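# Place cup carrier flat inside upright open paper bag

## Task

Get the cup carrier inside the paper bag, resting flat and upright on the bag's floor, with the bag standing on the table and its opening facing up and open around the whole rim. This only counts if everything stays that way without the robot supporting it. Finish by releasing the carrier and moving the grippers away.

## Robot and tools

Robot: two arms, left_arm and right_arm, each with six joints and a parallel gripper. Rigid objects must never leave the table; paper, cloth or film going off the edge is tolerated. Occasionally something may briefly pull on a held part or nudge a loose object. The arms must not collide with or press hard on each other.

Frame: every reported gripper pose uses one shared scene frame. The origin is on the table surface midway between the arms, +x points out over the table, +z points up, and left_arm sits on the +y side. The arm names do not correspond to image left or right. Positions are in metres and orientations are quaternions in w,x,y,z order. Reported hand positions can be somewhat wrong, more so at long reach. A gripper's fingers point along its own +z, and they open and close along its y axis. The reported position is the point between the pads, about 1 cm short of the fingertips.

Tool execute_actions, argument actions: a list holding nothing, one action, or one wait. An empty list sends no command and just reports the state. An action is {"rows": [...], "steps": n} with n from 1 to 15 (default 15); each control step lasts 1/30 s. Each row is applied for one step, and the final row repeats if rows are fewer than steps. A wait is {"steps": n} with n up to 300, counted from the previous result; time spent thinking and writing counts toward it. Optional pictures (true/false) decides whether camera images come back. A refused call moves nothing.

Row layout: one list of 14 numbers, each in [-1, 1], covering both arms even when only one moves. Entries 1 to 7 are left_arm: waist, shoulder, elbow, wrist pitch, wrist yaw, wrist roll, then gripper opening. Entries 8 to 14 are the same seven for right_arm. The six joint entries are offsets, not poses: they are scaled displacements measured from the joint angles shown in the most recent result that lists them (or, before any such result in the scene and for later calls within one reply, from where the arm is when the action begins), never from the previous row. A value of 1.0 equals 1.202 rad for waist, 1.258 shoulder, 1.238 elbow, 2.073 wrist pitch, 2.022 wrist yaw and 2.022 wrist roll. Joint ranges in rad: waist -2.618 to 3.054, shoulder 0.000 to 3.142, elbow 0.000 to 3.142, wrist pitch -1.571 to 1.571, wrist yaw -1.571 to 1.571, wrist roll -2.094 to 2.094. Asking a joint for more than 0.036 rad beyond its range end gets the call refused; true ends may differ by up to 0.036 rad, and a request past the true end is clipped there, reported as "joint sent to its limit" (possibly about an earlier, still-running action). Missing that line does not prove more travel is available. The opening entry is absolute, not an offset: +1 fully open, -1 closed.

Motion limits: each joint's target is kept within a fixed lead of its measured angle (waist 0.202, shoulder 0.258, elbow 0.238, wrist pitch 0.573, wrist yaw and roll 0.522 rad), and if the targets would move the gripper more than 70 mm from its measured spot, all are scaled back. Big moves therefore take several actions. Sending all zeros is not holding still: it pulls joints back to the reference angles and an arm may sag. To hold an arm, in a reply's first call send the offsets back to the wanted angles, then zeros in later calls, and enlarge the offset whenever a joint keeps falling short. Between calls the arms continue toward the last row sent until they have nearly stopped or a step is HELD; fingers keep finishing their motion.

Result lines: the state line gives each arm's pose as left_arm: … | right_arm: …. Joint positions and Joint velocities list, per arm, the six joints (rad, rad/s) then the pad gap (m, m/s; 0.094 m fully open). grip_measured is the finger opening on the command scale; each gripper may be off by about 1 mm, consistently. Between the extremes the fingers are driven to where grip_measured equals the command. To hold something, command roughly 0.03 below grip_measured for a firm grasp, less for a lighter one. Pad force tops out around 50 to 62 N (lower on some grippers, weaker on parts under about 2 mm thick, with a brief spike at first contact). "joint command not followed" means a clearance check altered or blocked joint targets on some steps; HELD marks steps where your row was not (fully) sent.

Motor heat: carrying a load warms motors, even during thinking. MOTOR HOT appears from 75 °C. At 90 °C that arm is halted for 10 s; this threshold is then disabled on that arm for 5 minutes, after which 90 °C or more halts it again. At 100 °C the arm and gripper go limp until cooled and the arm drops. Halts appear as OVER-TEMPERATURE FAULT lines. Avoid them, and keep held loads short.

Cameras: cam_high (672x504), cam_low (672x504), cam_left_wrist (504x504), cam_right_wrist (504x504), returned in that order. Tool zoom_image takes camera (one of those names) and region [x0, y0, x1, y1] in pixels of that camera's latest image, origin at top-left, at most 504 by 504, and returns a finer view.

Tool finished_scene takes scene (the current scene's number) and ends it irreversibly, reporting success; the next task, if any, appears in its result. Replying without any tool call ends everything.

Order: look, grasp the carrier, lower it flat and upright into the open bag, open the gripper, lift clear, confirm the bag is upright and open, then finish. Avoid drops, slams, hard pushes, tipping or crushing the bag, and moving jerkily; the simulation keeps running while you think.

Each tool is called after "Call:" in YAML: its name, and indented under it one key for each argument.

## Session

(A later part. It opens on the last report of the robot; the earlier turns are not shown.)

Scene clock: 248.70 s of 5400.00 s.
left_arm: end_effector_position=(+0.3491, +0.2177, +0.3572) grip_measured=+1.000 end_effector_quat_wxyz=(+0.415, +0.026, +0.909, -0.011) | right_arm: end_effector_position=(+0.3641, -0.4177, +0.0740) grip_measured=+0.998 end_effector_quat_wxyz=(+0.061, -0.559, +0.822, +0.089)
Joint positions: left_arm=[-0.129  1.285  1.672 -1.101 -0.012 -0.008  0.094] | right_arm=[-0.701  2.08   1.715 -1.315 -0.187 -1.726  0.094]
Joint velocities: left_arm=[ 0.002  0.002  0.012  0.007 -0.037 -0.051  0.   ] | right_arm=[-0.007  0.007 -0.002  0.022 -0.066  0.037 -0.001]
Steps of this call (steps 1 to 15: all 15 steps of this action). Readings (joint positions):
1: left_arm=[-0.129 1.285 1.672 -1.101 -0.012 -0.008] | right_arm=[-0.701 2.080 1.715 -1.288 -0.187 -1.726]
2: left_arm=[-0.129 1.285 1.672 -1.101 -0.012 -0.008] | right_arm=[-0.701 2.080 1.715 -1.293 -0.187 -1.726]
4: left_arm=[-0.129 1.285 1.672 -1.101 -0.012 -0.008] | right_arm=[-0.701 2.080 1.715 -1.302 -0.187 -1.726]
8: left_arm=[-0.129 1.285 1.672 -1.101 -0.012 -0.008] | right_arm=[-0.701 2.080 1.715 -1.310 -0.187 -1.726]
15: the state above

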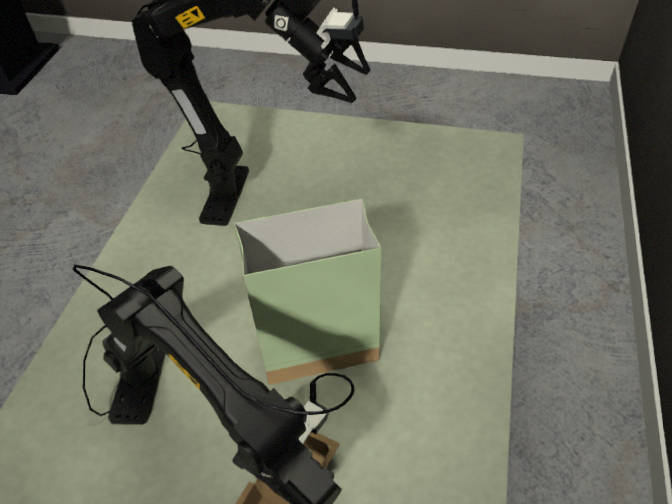

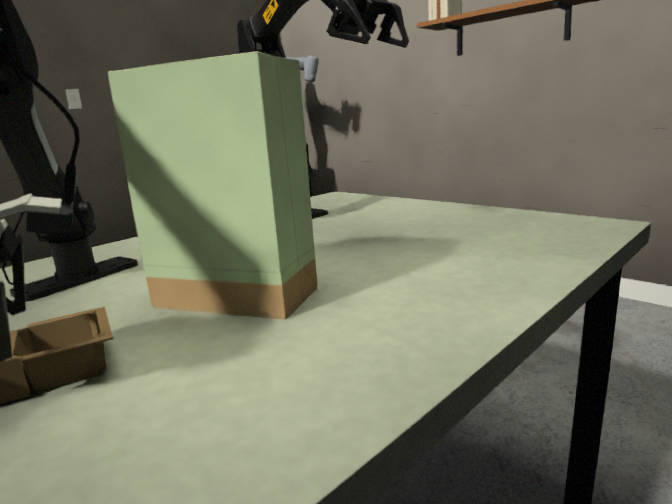

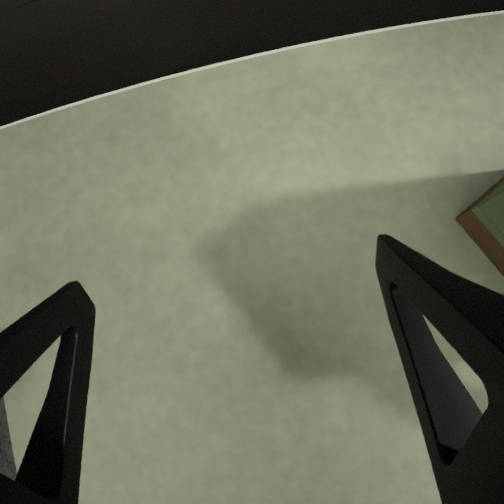

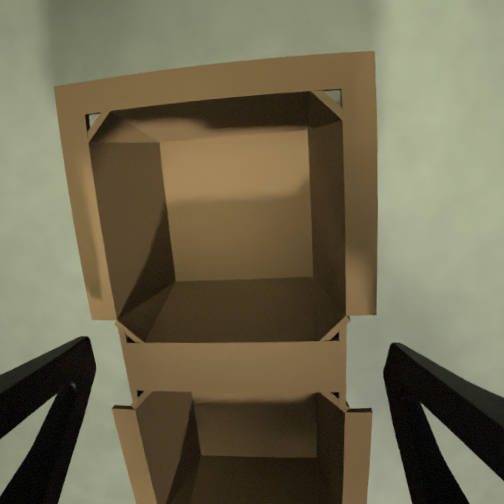

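Call:
execute_actions:
  actions:
    - {"rows":[[0,0,0,0,0,0,1,-0.012,0,0,0,0,0,1],[0,0,0,0,0,0,1,-0.012,0,0,0,0,0,1],[0,0,0,0,0,0,1,-0.012,0,-0.03,0.018,0,0,1],[0,0,0,0,0,0,1,-0.012,0,-0.06,0.036,0,0,1],[0,0,0,0,0,0,1,-0.012,0.006,-0.09,0.058,0,0,1]]}

Scene clock: 258.73 s of 5400.00 s.
left_arm: end_effector_position=(+0.3491, +0.2177, +0.3572) grip_measured=+1.000 end_effector_quat_wxyz=(+0.415, +0.026, +0.909, -0.011) | right_arm: end_effector_position=(+0.3543, -0.4131, +0.0483) grip_measured=+0.998 end_effector_quat_wxyz=(+0.055, -0.556, +0.823, +0.103)
Joint positions: left_arm=[-0.129  1.285  1.672 -1.101 -0.012 -0.008  0.094] | right_arm=[-0.704  2.086  1.616 -1.241 -0.188 -1.726  0.094]
Joint velocities: left_arm=[-0.002  0.002 -0.002  0.007 -0.007 -0.022  0.   ] | right_arm=[ 0.002 -0.012 -0.002 -0.051 -0.081 -0.022 -0.001]
Steps of this call (steps 1 to 15: the robot went on to your last target; steps 16 to 90: nothing new was sent; then 6.53 s passed at rest; steps 91 to 105: all 15 steps of this action). Readings (joint positions):
91: left_arm=[-0.129 1.285 1.672 -1.101 -0.012 -0.008] | right_arm=[-0.701 2.080 1.715 -1.315 -0.187 -1.726]
92: left_arm=[-0.129 1.285 1.672 -1.101 -0.012 -0.008] | right_arm=[-0.701 2.080 1.715 -1.315 -0.187 -1.726]
94: left_arm=[-0.129 1.285 1.672 -1.101 -0.012 -0.008] | right_arm=[-0.701 2.080 1.702 -1.299 -0.187 -1.726]
98: left_arm=[-0.129 1.285 1.672 -1.101 -0.012 -0.008] | right_arm=[-0.701 2.084 1.625 -1.249 -0.186 -1.726]
105: the state above

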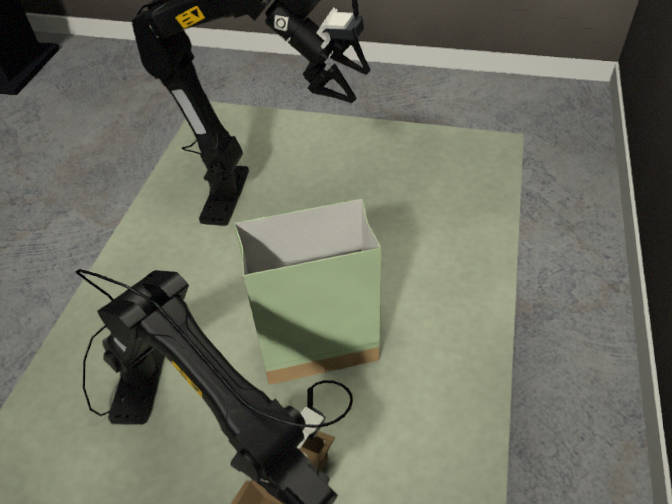

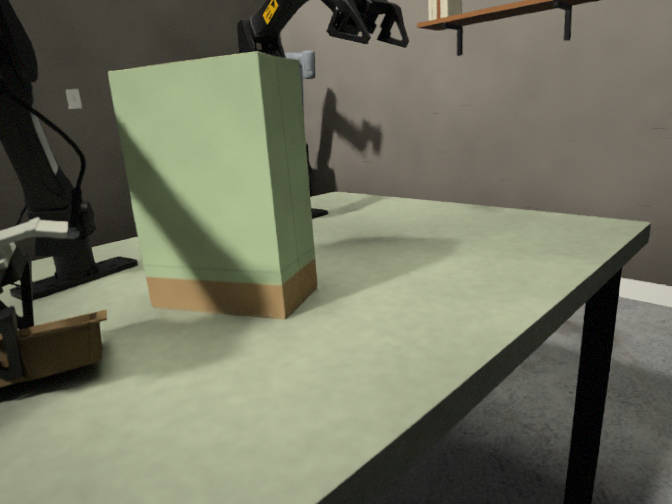

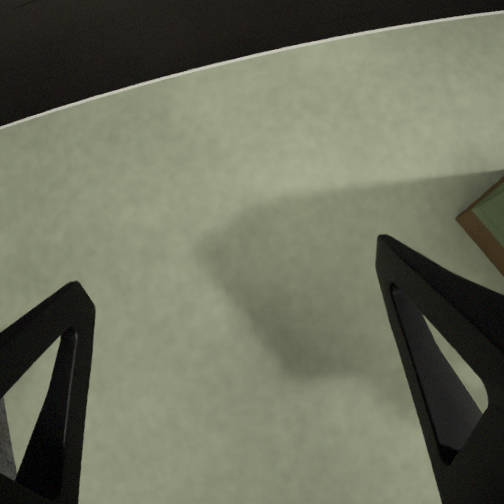

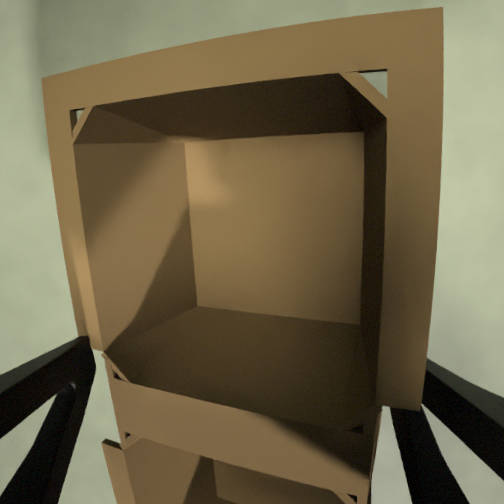

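Call:
execute_actions:
  actions:
    - {"rows":[[0,0,0,0,0,0,1,0,0,0.06,-0.036,0,0,1],[0,0,0,0,0,0,1,0,0,0.06,-0.036,0,0,1],[0,0,0,0,0,0,1,0,0,0.06,-0.036,0,0,1],[0,0,0,0,0,0,1,0,0,0.06,-0.036,0,0,1],[0,0,0,0,0,0,1,0,0,0.06,-0.036,0,0,1],[0,0,0,0,0,0,1,0,0,0.06,-0.036,0,0,1],[0,0,0,0,0,0,1,-0.02,0,0.06,-0.036,0,-0.03,1]]}

Call:
zoom_image:
  camera: "cam_low"
  region: [0,230,130,420]

Scene clock: 267.93 s of 5400.00 s.
left_arm: end_effector_position=(+0.3491, +0.2177, +0.3572) grip_measured=+1.000 end_effector_quat_wxyz=(+0.415, +0.026, +0.909, -0.011) | right_arm: end_effector_position=(+0.3534, -0.4194, +0.0598) grip_measured=+0.998 end_effector_quat_wxyz=(+0.057, -0.567, +0.815, +0.103)
Joint positions: left_arm=[-0.129  1.285  1.672 -1.101 -0.012 -0.008  0.094] | right_arm=[-0.72   2.088  1.666 -1.293 -0.188 -1.769  0.094]
Joint velocities: left_arm=[-0.012  0.012  0.012 -0.037  0.066 -0.022  0.   ] | right_arm=[ 0.012 -0.007 -0.007  0.007  0.022 -0.022 -0.001]
Steps of this call (steps 1 to 15: the robot went on to your last target; steps 16 to 90: nothing new was sent; then 5.70 s passed at rest; steps 91 to 105: all 15 steps of this action). Readings (joint positions):
91: left_arm=[-0.129 1.285 1.672 -1.101 -0.012 -0.008] | right_arm=[-0.704 2.086 1.624 -1.252 -0.188 -1.726]
92: left_arm=[-0.129 1.285 1.672 -1.101 -0.012 -0.008] | right_arm=[-0.704 2.088 1.636 -1.262 -0.188 -1.726]
94: left_arm=[-0.129 1.285 1.672 -1.101 -0.012 -0.008] | right_arm=[-0.704 2.088 1.656 -1.274 -0.188 -1.726]
98: left_arm=[-0.129 1.285 1.672 -1.101 -0.012 -0.008] | right_arm=[-0.707 2.088 1.666 -1.283 -0.188 -1.742]
105: the state above

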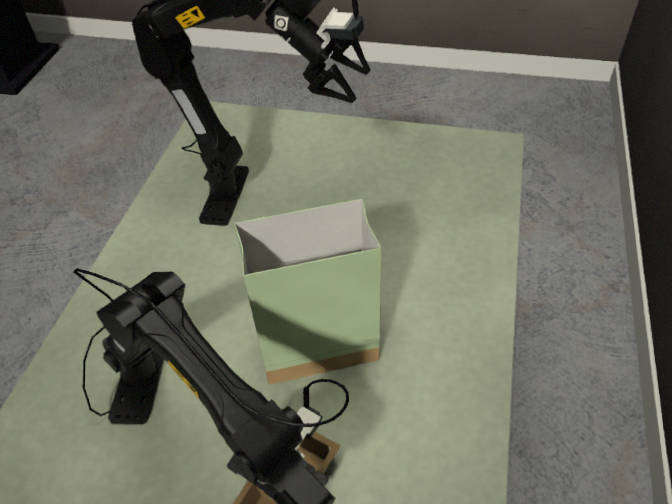

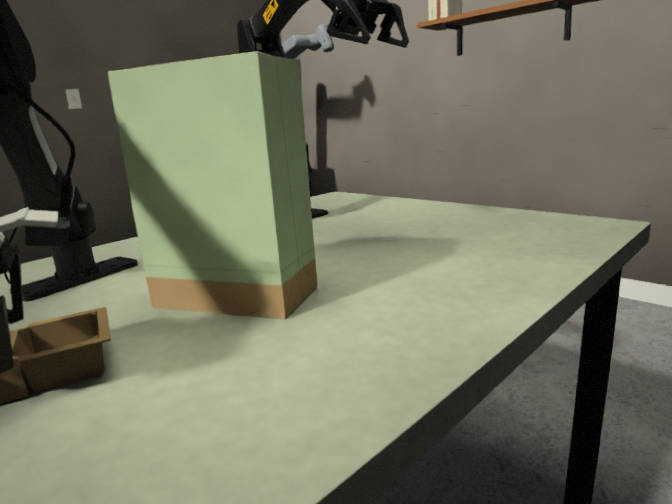

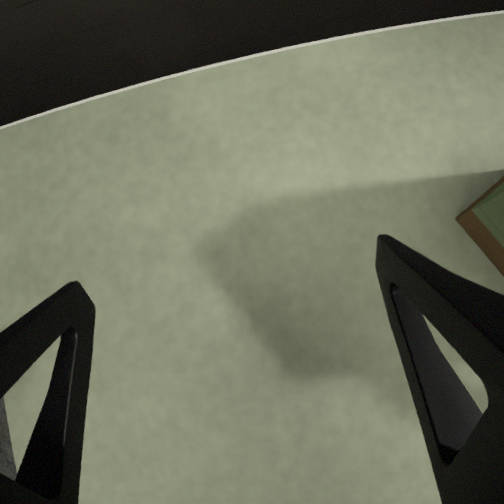

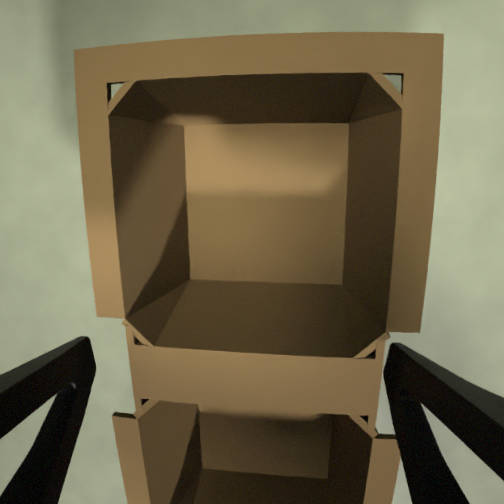

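Region (0, 230, 130, 420) of cam_low's 672x504 image, scaled by 2.653, with more detail than that image has; it fills the left 345 columns of this view, and the rest is white.

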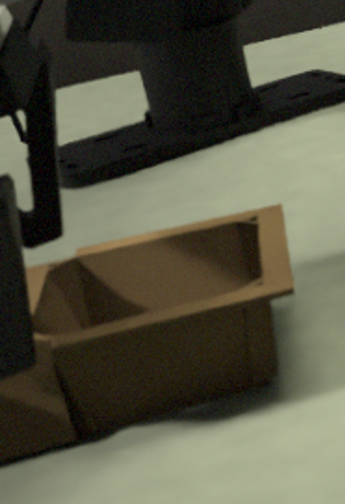

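Call:
execute_actions:
  actions:
    - {"rows":[[0,0,0,0,0,0,1,-0.018,0,0,0.014,0,0.012,1],[0,0,0,0,0,0,1,-0.018,0,0,0.014,0,0.012,1],[0,0,0,0,0,0,1,-0.018,0,0,0.014,0,0.012,1],[0,0,0,0,0,0,1,-0.018,0,0,0.014,0,0.012,1],[0,0,0,0,0,0,1,-0.018,0,-0.02,0.025,0,0.012,1],[0,0,0,0,0,0,1,-0.018,0,-0.04,0.04,0,0.012,1],[0,0,0,0,0,0,1,-0.018,0.0,-0.06,0.055,0,0.012,1]]}

Scene clock: 276.47 s of 5400.00 s.
left_arm: end_effector_position=(+0.3491, +0.2177, +0.3572) grip_measured=+1.000 end_effector_quat_wxyz=(+0.415, +0.026, +0.909, -0.011) | right_arm: end_effector_position=(+0.3544, -0.4257, +0.0435) grip_measured=+0.998 end_effector_quat_wxyz=(+0.062, -0.557, +0.823, +0.090)
Joint positions: left_arm=[-0.129  1.285  1.672 -1.101 -0.012 -0.008  0.094] | right_arm=[-0.733  2.088  1.603 -1.202 -0.188 -1.755  0.094]
Joint velocities: left_arm=[-0.012 -0.012 -0.007  0.007  0.066  0.037  0.   ] | right_arm=[ 0.007 -0.007  0.002  0.051 -0.007 -0.007  0.   ]
Steps of this call (steps 1 to 15: the robot went on to your last target; steps 16 to 90: nothing new was sent; then 5.03 s passed at rest; steps 91 to 105: all 15 steps of this action). Readings (joint positions):
91: left_arm=[-0.129 1.285 1.672 -1.101 -0.012 -0.008] | right_arm=[-0.721 2.088 1.666 -1.293 -0.188 -1.773]
92: left_arm=[-0.129 1.285 1.672 -1.101 -0.012 -0.008] | right_arm=[-0.722 2.088 1.666 -1.290 -0.188 -1.769]
94: left_arm=[-0.129 1.285 1.672 -1.101 -0.012 -0.008] | right_arm=[-0.727 2.088 1.666 -1.284 -0.188 -1.763]
98: left_arm=[-0.129 1.285 1.672 -1.101 -0.012 -0.008] | right_arm=[-0.733 2.088 1.636 -1.237 -0.188 -1.758]
105: the state above

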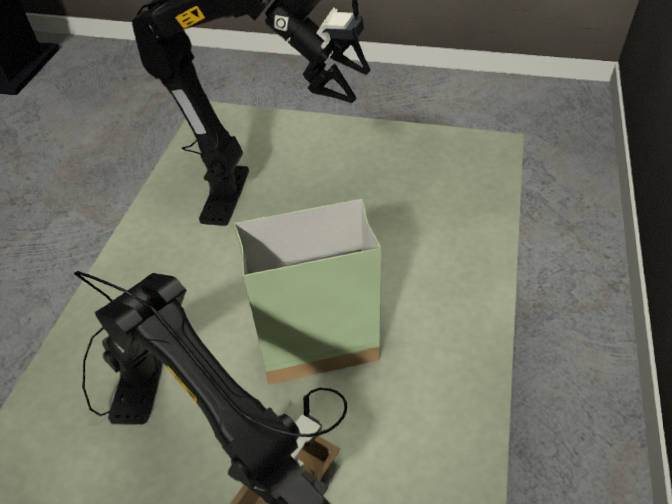

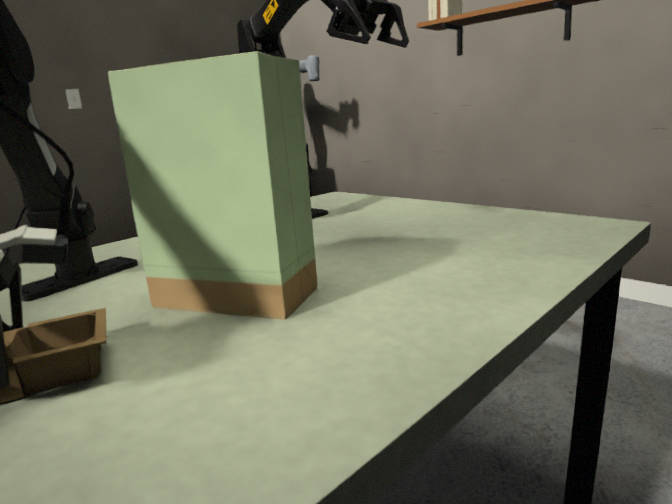

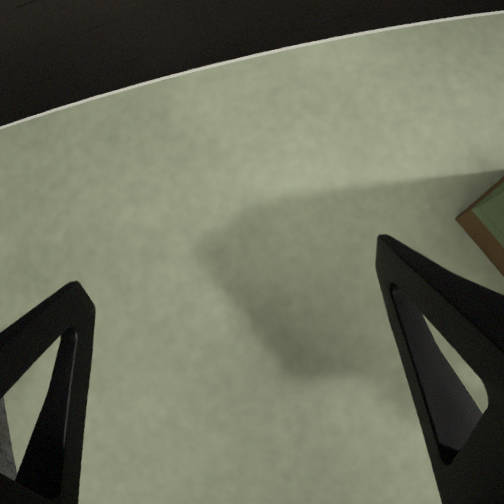

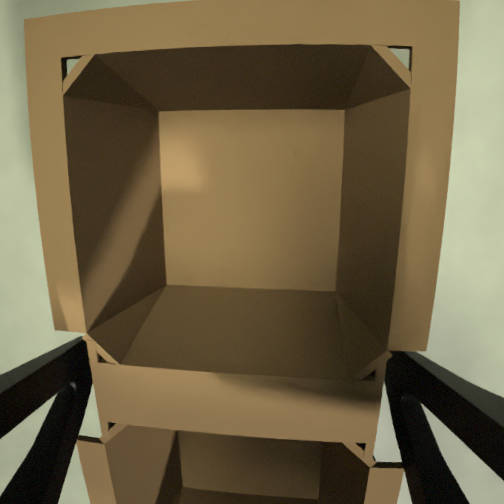

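Call:
execute_actions:
  actions:
    - {"rows":[[0,0,0,0,0,0,1,0,0,0,0,0,0,0.9],[0,0,0,0,0,0,1,0,0,0,0,0,0,0.8],[0,0,0,0,0,0,1,0,0,0,0,0,0,0.7],[0,0,0,0,0,0,1,0,0,0,0,0,0,0.6]]}

Scene clock: 284.47 s of 5400.00 s.
left_arm: end_effector_position=(+0.3491, +0.2177, +0.3572) grip_measured=+1.000 end_effector_quat_wxyz=(+0.415, +0.026, +0.909, -0.011) | right_arm: end_effector_position=(+0.3568, -0.4272, +0.0432) grip_measured=+0.696 end_effector_quat_wxyz=(+0.065, -0.558, +0.823, +0.085)
Joint positions: left_arm=[-0.129  1.285  1.672 -1.101 -0.012 -0.008  0.094] | right_arm=[-0.733  2.088  1.603 -1.19  -0.188 -1.754  0.08 ]
Joint velocities: left_arm=[-0.002 -0.002  0.002 -0.007  0.037 -0.081  0.   ] | right_arm=[ 0.012  0.002 -0.017  0.022 -0.066  0.066 -0.001]
Steps of this call (steps 1 to 30: the robot went on to your last target; steps 31 to 90: nothing new was sent; then 4.50 s passed at rest; steps 91 to 105: all 15 steps of this action). Readings (joint positions):
91: left_arm=[-0.129 1.285 1.672 -1.101 -0.012 -0.008] | right_arm=[-0.733 2.088 1.603 -1.190 -0.188 -1.754]
92: left_arm=[-0.129 1.285 1.672 -1.101 -0.012 -0.008] | right_arm=[-0.733 2.088 1.603 -1.190 -0.188 -1.754]
94: left_arm=[-0.129 1.285 1.672 -1.101 -0.012 -0.008] | right_arm=[-0.733 2.088 1.603 -1.190 -0.188 -1.754]
98: left_arm=[-0.129 1.285 1.672 -1.101 -0.012 -0.008] | right_arm=[-0.733 2.088 1.603 -1.190 -0.188 -1.754]
105: the state above

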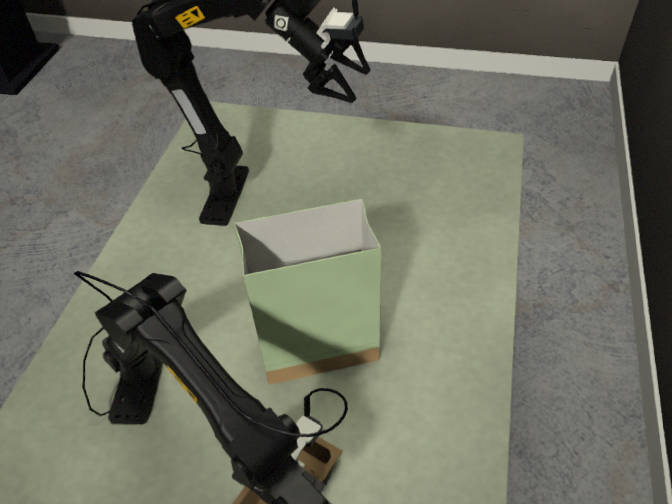

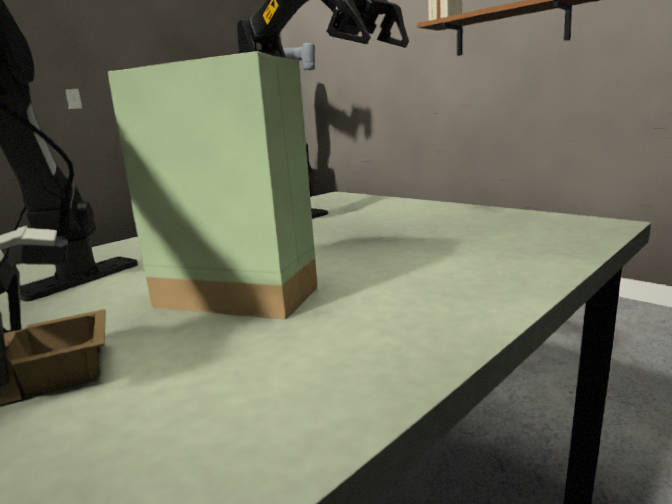

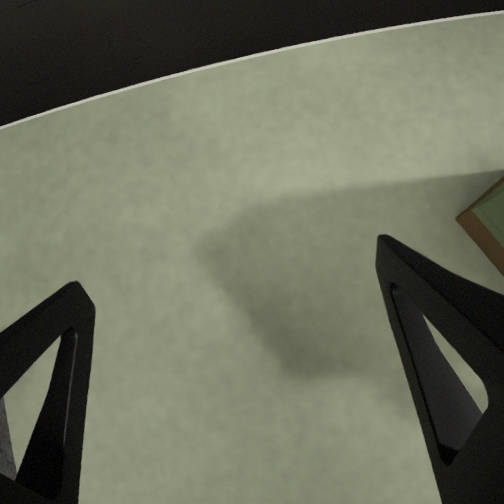

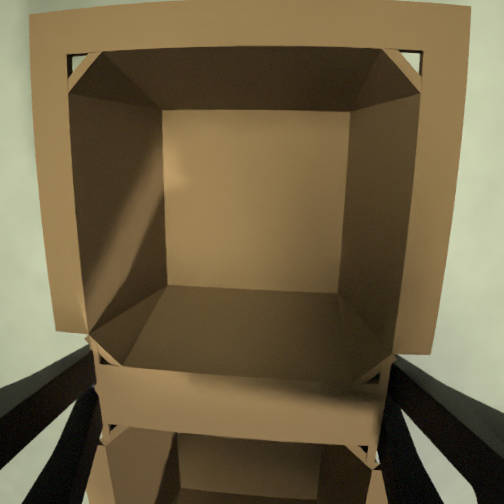

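Call:
execute_actions:
  actions:
    - {"rows":[[0,0,0,0,0,0,1,0,0,0,0,0,0,0.66],[0,0,0,0,0,0,1,0,0,0.03,-0.02,0,0,0.66],[0,0,0,0,0,0,1,0,0,0.06,-0.04,0,0,0.66],[0,0,0,0,0,0,1,0,0,0.09,-0.06,0,0,0.66],[0,0,0,0,0,0,1,0,0,0.12,-0.08,0,0,0.66],[0,0,0,0,0,0,1,0,-0.05,0.15,-0.1,0,0,0.66],[0,0,0,0,0,0,1,0,-0.1,0.18,-0.115,0,0,0.66],[0,0,0,0,0,0,1,0,-0.15,0.21,-0.115,0,0,0.66],[0,0,0,0,0,0,1,0,-0.2,0.25,-0.115,0,0,0.66],[0,0,0,0,0,0,1,0,-0.25,0.29,-0.115,0,0,0.66],[0,0,0,0,0,0,1,-0.05,-0.3,0.33,-0.115,0.03,0.1,0.66],[0,0,0,0,0,0,1,-0.05,-0.35,0.37,-0.115,0.06,0.3,0.66],[0,0,0,0,0,0,1,-0.05,-0.41,0.41,-0.115,0.093,0.5,0.66],[0,0,0,0,0,0,1,-0.05,-0.41,0.46,-0.115,0.093,0.937,0.66]]}
  pictures: false

Call:
execute_actions:
  actions:
    - {"steps":45}

Scene clock: 305.53 s of 5400.00 s.
left_arm: end_effector_position=(+0.3491, +0.2177, +0.3572) grip_measured=+1.000 end_effector_quat_wxyz=(+0.415, +0.026, +0.909, -0.011) | right_arm: end_effector_position=(+0.3817, -0.4607, +0.2113) grip_measured=+0.696 end_effector_quat_wxyz=(+0.131, -0.486, +0.858, -0.100)
Joint positions: left_arm=[-0.129  1.285  1.672 -1.101 -0.012 -0.008  0.094] | right_arm=[-0.749  1.855  1.916 -1.33  -0.136 -1.579  0.08 ]
Joint velocities: left_arm=[-0.012 -0.007 -0.017 -0.022 -0.081  0.022  0.   ] | right_arm=[-0.139 -0.867  0.818 -0.037  0.3    1.179 -0.   ]
Steps of this call (steps 1 to 15: the robot went on to your last target; steps 16 to 90: nothing new was sent; then 17.57 s passed at rest; steps 91 to 105: all 15 steps of this action). Readings (joint positions):
91: left_arm=[-0.129 1.285 1.672 -1.101 -0.012 -0.008] | right_arm=[-0.733 2.088 1.603 -1.190 -0.188 -1.754]
92: left_arm=[-0.129 1.285 1.672 -1.101 -0.012 -0.008] | right_arm=[-0.733 2.088 1.603 -1.191 -0.188 -1.754]
94: left_arm=[-0.129 1.285 1.672 -1.101 -0.012 -0.008] | right_arm=[-0.733 2.092 1.628 -1.224 -0.187 -1.754]
98: left_arm=[-0.129 1.285 1.672 -1.101 -0.012 -0.008] | right_arm=[-0.733 2.066 1.735 -1.302 -0.185 -1.754]
105: the state above

Scene clock: 307.03 s of 5400.00 s.
left_arm: end_effector_position=(+0.3491, +0.2177, +0.3572) grip_measured=+1.000 end_effector_quat_wxyz=(+0.415, +0.026, +0.909, -0.011) | right_arm: end_effector_position=(+0.3201, -0.4633, +0.3914) grip_measured=+0.696 end_effector_quat_wxyz=(+0.362, +0.333, +0.867, -0.083)
Joint positions: left_arm=[-0.129  1.285  1.672 -1.101 -0.012 -0.008  0.094] | right_arm=[-0.784  1.567  2.173 -1.415 -0.009  0.132  0.08 ]
Joint velocities: left_arm=[-0.002 -0.017 -0.002 -0.022  0.022 -0.051  0.   ] | right_arm=[ 0.012 -0.017 -0.012  0.051  0.037 -0.022  0.001]
Steps of this call (steps 1 to 45: the robot went on to your last target). Readings (joint positions):
1: left_arm=[-0.129 1.285 1.672 -1.101 -0.012 -0.008] | right_arm=[-0.753 1.824 1.944 -1.331 -0.125 -1.538]
2: left_arm=[-0.129 1.285 1.672 -1.101 -0.012 -0.008] | right_arm=[-0.757 1.793 1.971 -1.332 -0.114 -1.497]
4: left_arm=[-0.129 1.285 1.672 -1.101 -0.012 -0.008] | right_arm=[-0.763 1.732 2.026 -1.336 -0.093 -1.398]
8: left_arm=[-0.129 1.285 1.672 -1.101 -0.012 -0.008] | right_arm=[-0.778 1.615 2.129 -1.362 -0.047 -1.066]
45: the state above

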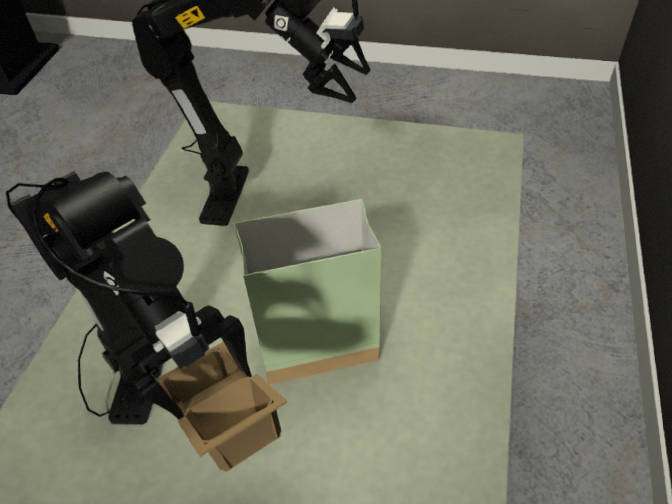

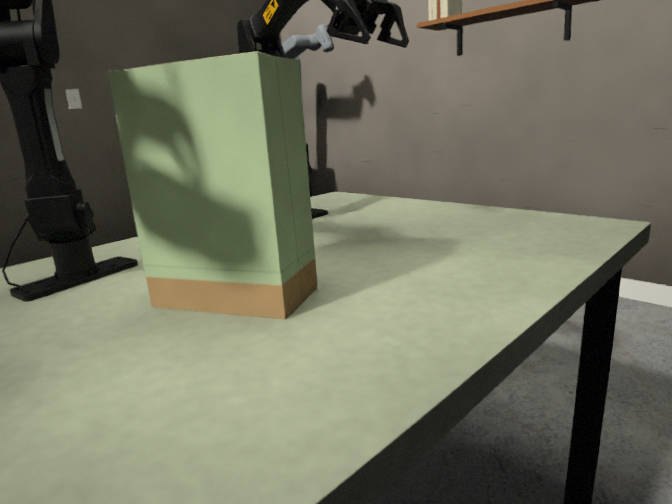

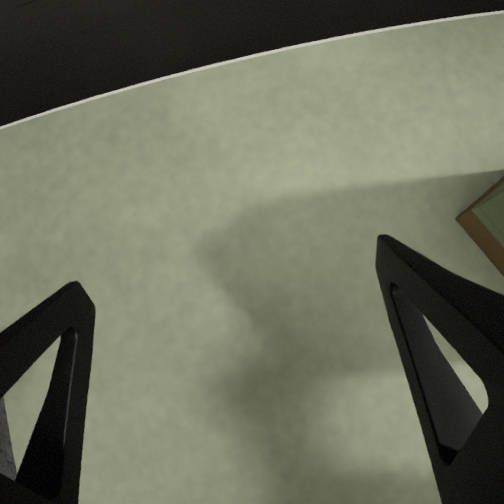

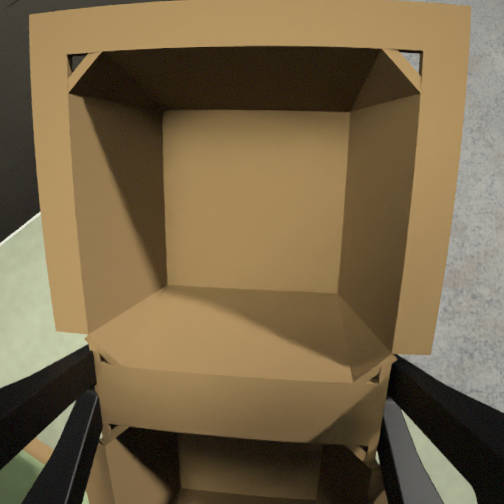

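Call:
execute_actions:
  actions:
    - {"rows":[[0.1,0,0,0,0,0,1,0.1,0,0.01,0,0,0,0.66],[0.1,0,0,0,0,0,1,0.2,0,0.01,0,0,0,0.66],[0.1,0,0,0,0,0,1,0.986,0,0.01,0,0,0,0.66]]}
  pictures: false

Call:
execute_actions:
  actions:
    - {"steps":30}

Scene clock: 312.20 s of 5400.00 s.
left_arm: end_effector_position=(+0.3491, +0.2582, +0.3572) grip_measured=+1.000 end_effector_quat_wxyz=(+0.415, -0.029, +0.909, +0.015) | right_arm: end_effector_position=(+0.3532, -0.1184, +0.3899) grip_measured=+0.697 end_effector_quat_wxyz=(+0.355, -0.128, +0.920, +0.101)
Joint positions: left_arm=[-0.01   1.285  1.672 -1.101 -0.014 -0.007  0.094] | right_arm=[ 0.227  1.572  2.173 -1.415 -0.005  0.132  0.08 ]
Joint velocities: left_arm=[ 0.027  0.002 -0.012  0.007  0.022 -0.037  0.   ] | right_arm=[ 2.068  0.002  0.002  0.022 -0.022 -0.022 -0.002]
Steps of this call (steps 1 to 15: the robot went on to your last target; steps 16 to 90: nothing new was sent; then 1.67 s passed at rest; steps 91 to 105: all 15 steps of this action). Readings (joint positions):
91: left_arm=[-0.112 1.285 1.672 -1.101 -0.001 -0.007] | right_arm=[-0.769 1.567 2.173 -1.415 -0.000 0.132]
92: left_arm=[-0.079 1.285 1.672 -1.101 0.001 -0.007] | right_arm=[-0.727 1.567 2.173 -1.415 0.012 0.132]
94: left_arm=[-0.024 1.285 1.672 -1.101 -0.009 -0.007] | right_arm=[-0.590 1.568 2.173 -1.415 0.012 0.132]
98: left_arm=[-0.010 1.285 1.672 -1.101 -0.014 -0.007] | right_arm=[-0.293 1.571 2.173 -1.415 0.002 0.132]
105: the state above

Scene clock: 313.20 s of 5400.00 s.
left_arm: end_effector_position=(+0.3491, +0.2582, +0.3572) grip_measured=+1.000 end_effector_quat_wxyz=(+0.415, -0.029, +0.909, +0.015) | right_arm: end_effector_position=(+0.3206, -0.0594, +0.3900) grip_measured=+0.697 end_effector_quat_wxyz=(+0.343, -0.213, +0.904, +0.138)
Joint positions: left_arm=[-0.01   1.285  1.672 -1.101 -0.014 -0.007  0.094] | right_arm=[ 0.408  1.572  2.173 -1.415 -0.019  0.132  0.08 ]
Joint velocities: left_arm=[-0.002 -0.012 -0.012  0.022 -0.007 -0.022  0.   ] | right_arm=[-0.012  0.012 -0.002 -0.066  0.007  0.051  0.   ]
Steps of this call (steps 1 to 30: the robot went on to your last target). Readings (joint positions):
1: left_arm=[-0.010 1.285 1.672 -1.101 -0.014 -0.007] | right_arm=[0.298 1.572 2.173 -1.415 -0.007 0.132]
2: left_arm=[-0.010 1.285 1.672 -1.101 -0.014 -0.007] | right_arm=[0.354 1.572 2.173 -1.415 -0.014 0.132]
4: left_arm=[-0.010 1.285 1.672 -1.101 -0.014 -0.007] | right_arm=[0.406 1.572 2.173 -1.415 -0.027 0.132]
8: left_arm=[-0.010 1.285 1.672 -1.101 -0.014 -0.007] | right_arm=[0.408 1.572 2.173 -1.415 -0.022 0.132]
30: the state above
All arms were judged still, so your last target was given up. Only a new action makes them travel on or press farther. Fingers that are still opening or closing keep moving.

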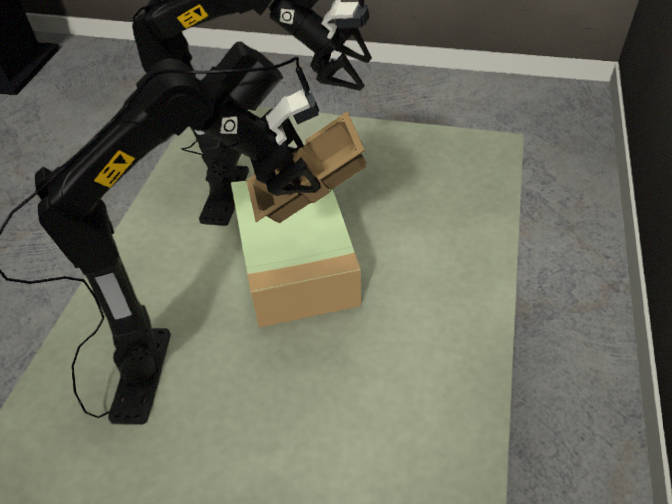

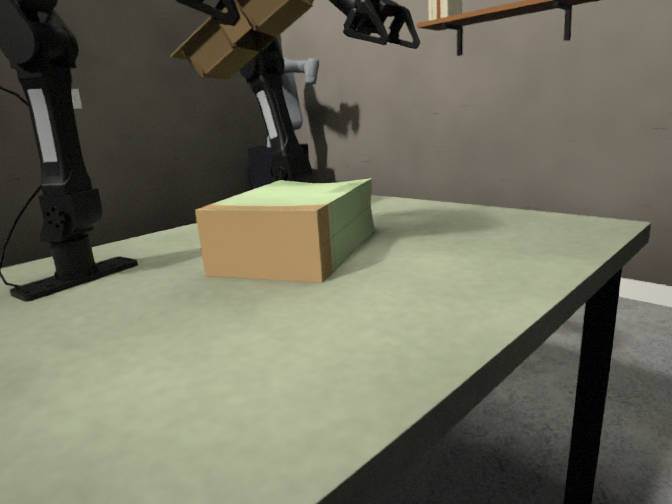

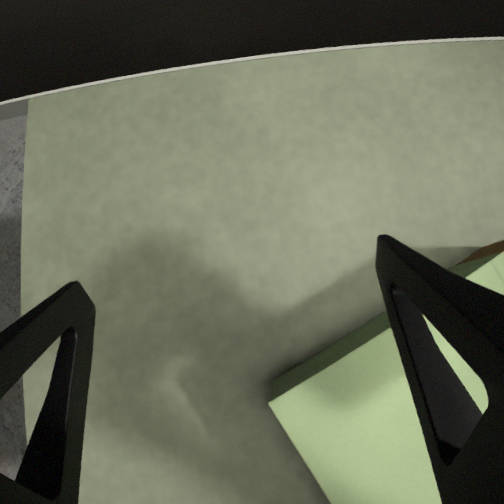

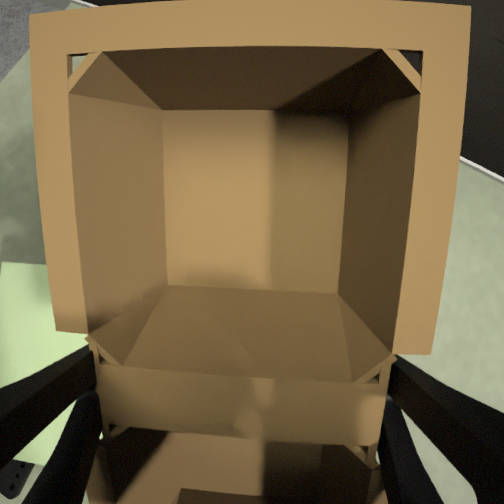

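Call:
execute_actions:
  actions:
    - {"rows":[[0.965,0,0,0,0.501,0,0.3,-0.9,0,0,0,0,0,0.66]]}
  pictures: false

Call:
execute_actions:
  actions:
    - {"steps":15}
  pictures: false

Call:
execute_actions:
  actions:
    - {"rows":[[0,0.012,-0.74,0.043,0,0,0.3,0,0,0,0,0,0,0.66]]}
  pictures: false

Call:
execute_actions:
  actions:
    - {"steps":30}

Scene clock: 355.53 s of 5400.00 s.
left_arm: end_effector_position=(+0.2629, +0.4336, +0.4027) grip_measured=+0.302 end_effector_quat_wxyz=(+0.529, -0.280, +0.787, -0.148) | right_arm: end_effector_position=(+0.3519, -0.4119, +0.3886) grip_measured=+0.697 end_effector_quat_wxyz=(+0.364, +0.259, +0.893, -0.049)
Joint positions: left_arm=[ 1.062  1.289  1.672 -1.101  0.923 -0.006  0.061] | right_arm=[-0.619  1.576  2.173 -1.415 -0.016  0.132  0.08 ]
Joint velocities: left_arm=[ 1.795 -0.007  0.002 -0.022  0.139  0.007 -0.001] | right_arm=[-1.526  0.002 -0.017  0.037  0.242  0.022 -0.001]
Steps of this call (steps 1 to 90: nothing new was sent; then 38.83 s passed at rest; steps 91 to 105: all 15 steps of this action). Readings (joint positions):
91: left_arm=[0.025 1.285 1.672 -1.101 0.075 -0.006] | right_arm=[0.382 1.572 2.173 -1.415 -0.036 0.132]
92: left_arm=[0.091 1.285 1.672 -1.101 0.184 -0.006] | right_arm=[0.327 1.572 2.173 -1.415 -0.045 0.132]
94: left_arm=[0.242 1.287 1.672 -1.101 0.380 -0.006] | right_arm=[0.183 1.573 2.173 -1.415 -0.041 0.132]
98: left_arm=[0.542 1.289 1.672 -1.101 0.724 -0.006] | right_arm=[-0.114 1.575 2.173 -1.415 -0.031 0.132]
105: the state above

Scene clock: 356.03 s of 5400.00 s.
left_arm: end_effector_position=(+0.2476, +0.4478, +0.4077) grip_measured=+0.302 end_effector_quat_wxyz=(+0.543, -0.300, +0.771, -0.144) | right_arm: end_effector_position=(+0.3414, -0.4330, +0.3886) grip_measured=+0.697 end_effector_quat_wxyz=(+0.362, +0.288, +0.884, -0.063)
Joint positions: left_arm=[ 1.151  1.289  1.672 -1.101  0.976 -0.006  0.061] | right_arm=[-0.682  1.576  2.173 -1.415 -0.01   0.132  0.08 ]
Joint velocities: left_arm=[ 0.007  0.007 -0.007  0.066  0.037 -0.007 -0.001] | right_arm=[ 0.007  0.007  0.012  0.007 -0.037 -0.007  0.001]
Steps of this call (steps 1 to 15: the robot went on to your last target). Readings (joint positions):
1: left_arm=[1.112 1.289 1.672 -1.101 0.927 -0.006] | right_arm=[-0.659 1.576 2.173 -1.415 -0.007 0.132]
2: left_arm=[1.139 1.289 1.672 -1.101 0.931 -0.006] | right_arm=[-0.678 1.576 2.173 -1.415 -0.002 0.132]
4: left_arm=[1.151 1.289 1.672 -1.101 0.943 -0.006] | right_arm=[-0.682 1.576 2.173 -1.415 -0.003 0.132]
8: left_arm=[1.151 1.289 1.672 -1.101 0.965 -0.006] | right_arm=[-0.682 1.576 2.173 -1.415 -0.008 0.132]
15: the state above

Scene clock: 356.53 s of 5400.00 s.
left_arm: end_effector_position=(+0.2101, +0.3574, +0.1129) grip_measured=+0.302 end_effector_quat_wxyz=(+0.235, -0.521, +0.722, -0.390) | right_arm: end_effector_position=(+0.3414, -0.4330, +0.3886) grip_measured=+0.697 end_effector_quat_wxyz=(+0.362, +0.288, +0.884, -0.063)
Joint positions: left_arm=[ 1.151  1.325  0.731 -1.037  0.944 -0.008  0.061] | right_arm=[-0.682  1.576  2.173 -1.415 -0.01   0.132  0.08 ]
Joint velocities: left_arm=[-0.002 -0.012 -0.281 -0.227 -0.037 -0.007 -0.   ] | right_arm=[-0.017  0.002 -0.012 -0.081 -0.007 -0.037 -0.001]
Steps of this call (steps 1 to 15: all 15 steps of this action). Readings (joint positions):
1: left_arm=[1.151 1.282 1.637 -1.068 0.981 -0.006] | right_arm=[-0.682 1.576 2.173 -1.415 -0.010 0.132]
2: left_arm=[1.151 1.268 1.579 -1.042 0.984 -0.006] | right_arm=[-0.682 1.576 2.173 -1.415 -0.010 0.132]
4: left_arm=[1.151 1.266 1.452 -1.025 0.984 -0.006] | right_arm=[-0.682 1.576 2.173 -1.415 -0.010 0.132]
8: left_arm=[1.151 1.299 1.162 -1.005 0.974 -0.007] | right_arm=[-0.682 1.576 2.173 -1.415 -0.010 0.132]
15: the state above

Scene clock: 357.53 s of 5400.00 s.
left_arm: end_effector_position=(+0.2111, +0.3585, +0.1129) grip_measured=+0.302 end_effector_quat_wxyz=(+0.240, -0.519, +0.722, -0.390) | right_arm: end_effector_position=(+0.3414, -0.4330, +0.3886) grip_measured=+0.697 end_effector_quat_wxyz=(+0.362, +0.288, +0.884, -0.063)
Joint positions: left_arm=[ 1.151  1.325  0.728 -1.026  0.949 -0.008  0.061] | right_arm=[-0.682  1.576  2.173 -1.415 -0.01   0.132  0.08 ]
Joint velocities: left_arm=[-0.022  0.012 -0.007  0.007 -0.066  0.081  0.   ] | right_arm=[ 0.007 -0.007 -0.007  0.066  0.051 -0.022  0.001]
Steps of this call (steps 1 to 30: the robot went on to your last target). Readings (joint positions):
1: left_arm=[1.151 1.325 0.728 -1.042 0.944 -0.008] | right_arm=[-0.682 1.576 2.173 -1.415 -0.010 0.132]
2: left_arm=[1.151 1.325 0.728 -1.038 0.946 -0.008] | right_arm=[-0.682 1.576 2.173 -1.415 -0.010 0.132]
4: left_arm=[1.151 1.325 0.728 -1.032 0.947 -0.008] | right_arm=[-0.682 1.576 2.173 -1.415 -0.010 0.132]
8: left_arm=[1.151 1.325 0.728 -1.028 0.949 -0.008] | right_arm=[-0.682 1.576 2.173 -1.415 -0.010 0.132]
30: the state above
All arms were judged still, so your last target was given up. Only a new action makes them travel on or press farther. Fingers that are still opening or closing keep moving.

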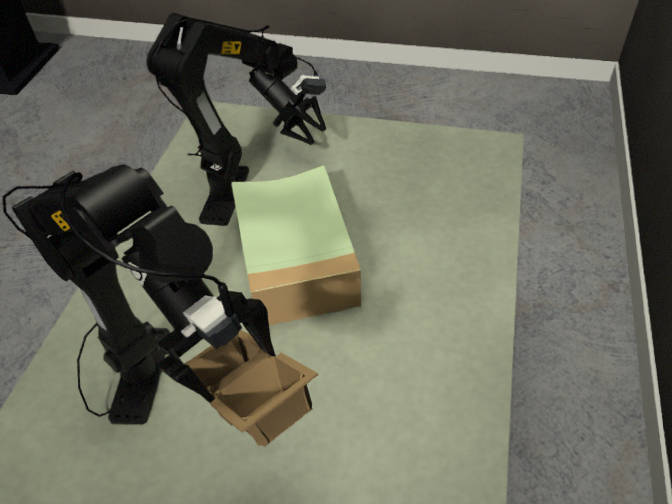

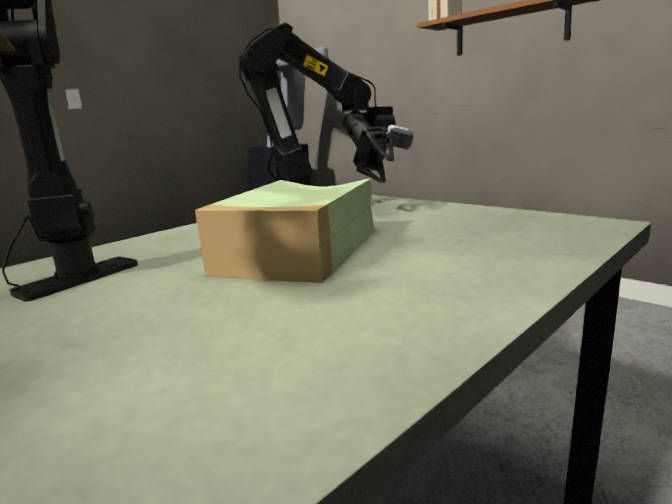

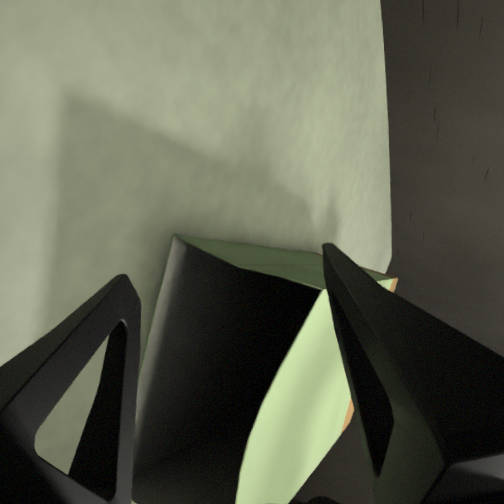

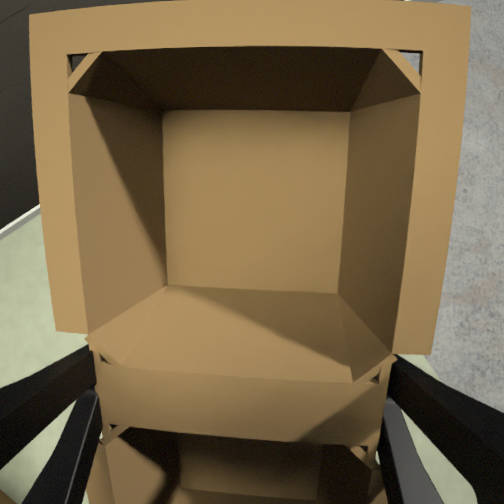

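Call:
execute_actions:
  actions:
    - {"rows":[[-0.08,0,0.01,-0.03,0,0,0.3,0,0,0,0,0,0,0.66],[-0.12,0,0.01,-0.03,0,0,0.3,0,0,0,0,0,0,0.66],[-0.16,0,0.01,-0.03,0,0,0.3,0,0,0,0,0,0,0.66],[-0.2,0,0.01,-0.03,0,0,0.3,0,0,0,0,0,0,0.66],[-0.25,0,0.01,-0.03,0,0,0.3,0,0,0,0,0,0,0.66]]}

Scene clock: 367.97 s of 5400.00 s.
left_arm: end_effector_position=(+0.2308, +0.2878, +0.1119) grip_measured=+0.302 end_effector_quat_wxyz=(+0.154, -0.417, +0.787, -0.426) | right_arm: end_effector_position=(+0.3414, -0.4330, +0.3886) grip_measured=+0.697 end_effector_quat_wxyz=(+0.362, +0.288, +0.884, -0.063)
Joint positions: left_arm=[ 0.853  1.325  0.728 -1.08   0.937 -0.008  0.061] | right_arm=[-0.682  1.576  2.173 -1.415 -0.01   0.132  0.08 ]
Joint velocities: left_arm=[ 0.002 -0.002  0.007 -0.022  0.037  0.037  0.   ] | right_arm=[-0.022  0.012  0.012  0.022 -0.007 -0.007  0.   ]
Steps of this call (steps 1 to 90: nothing new was sent; then 6.93 s passed at rest; steps 91 to 105: all 15 steps of this action). Readings (joint positions):
91: left_arm=[1.138 1.325 0.728 -1.029 0.944 -0.008] | right_arm=[-0.682 1.576 2.173 -1.415 -0.010 0.132]
92: left_arm=[1.102 1.325 0.728 -1.035 0.940 -0.008] | right_arm=[-0.682 1.576 2.173 -1.415 -0.010 0.132]
94: left_arm=[1.001 1.325 0.728 -1.049 0.938 -0.008] | right_arm=[-0.682 1.576 2.173 -1.415 -0.010 0.132]
98: left_arm=[0.856 1.325 0.728 -1.071 0.937 -0.008] | right_arm=[-0.682 1.576 2.173 -1.415 -0.010 0.132]
105: the state above

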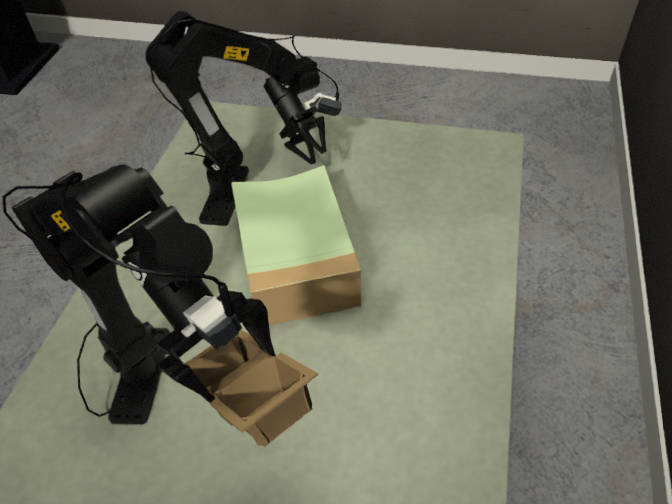

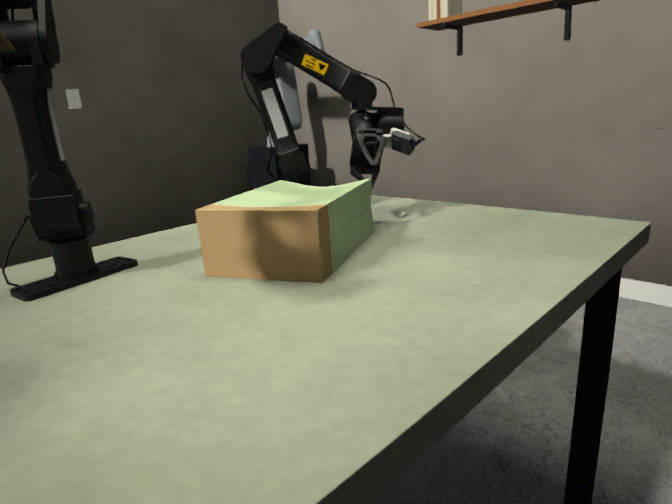

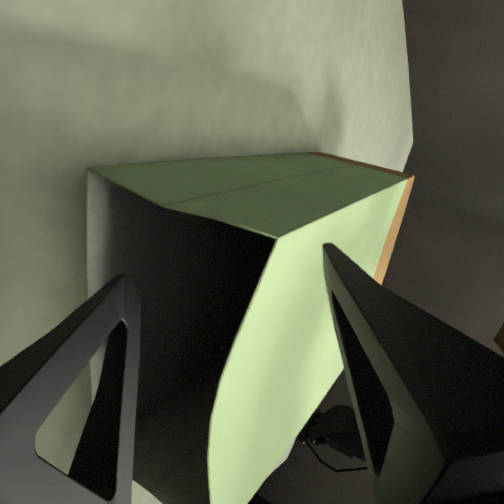

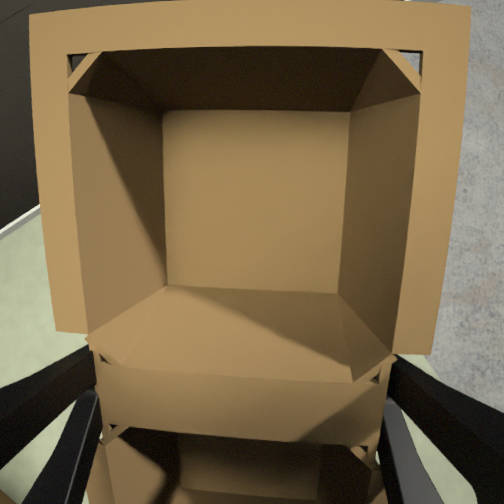

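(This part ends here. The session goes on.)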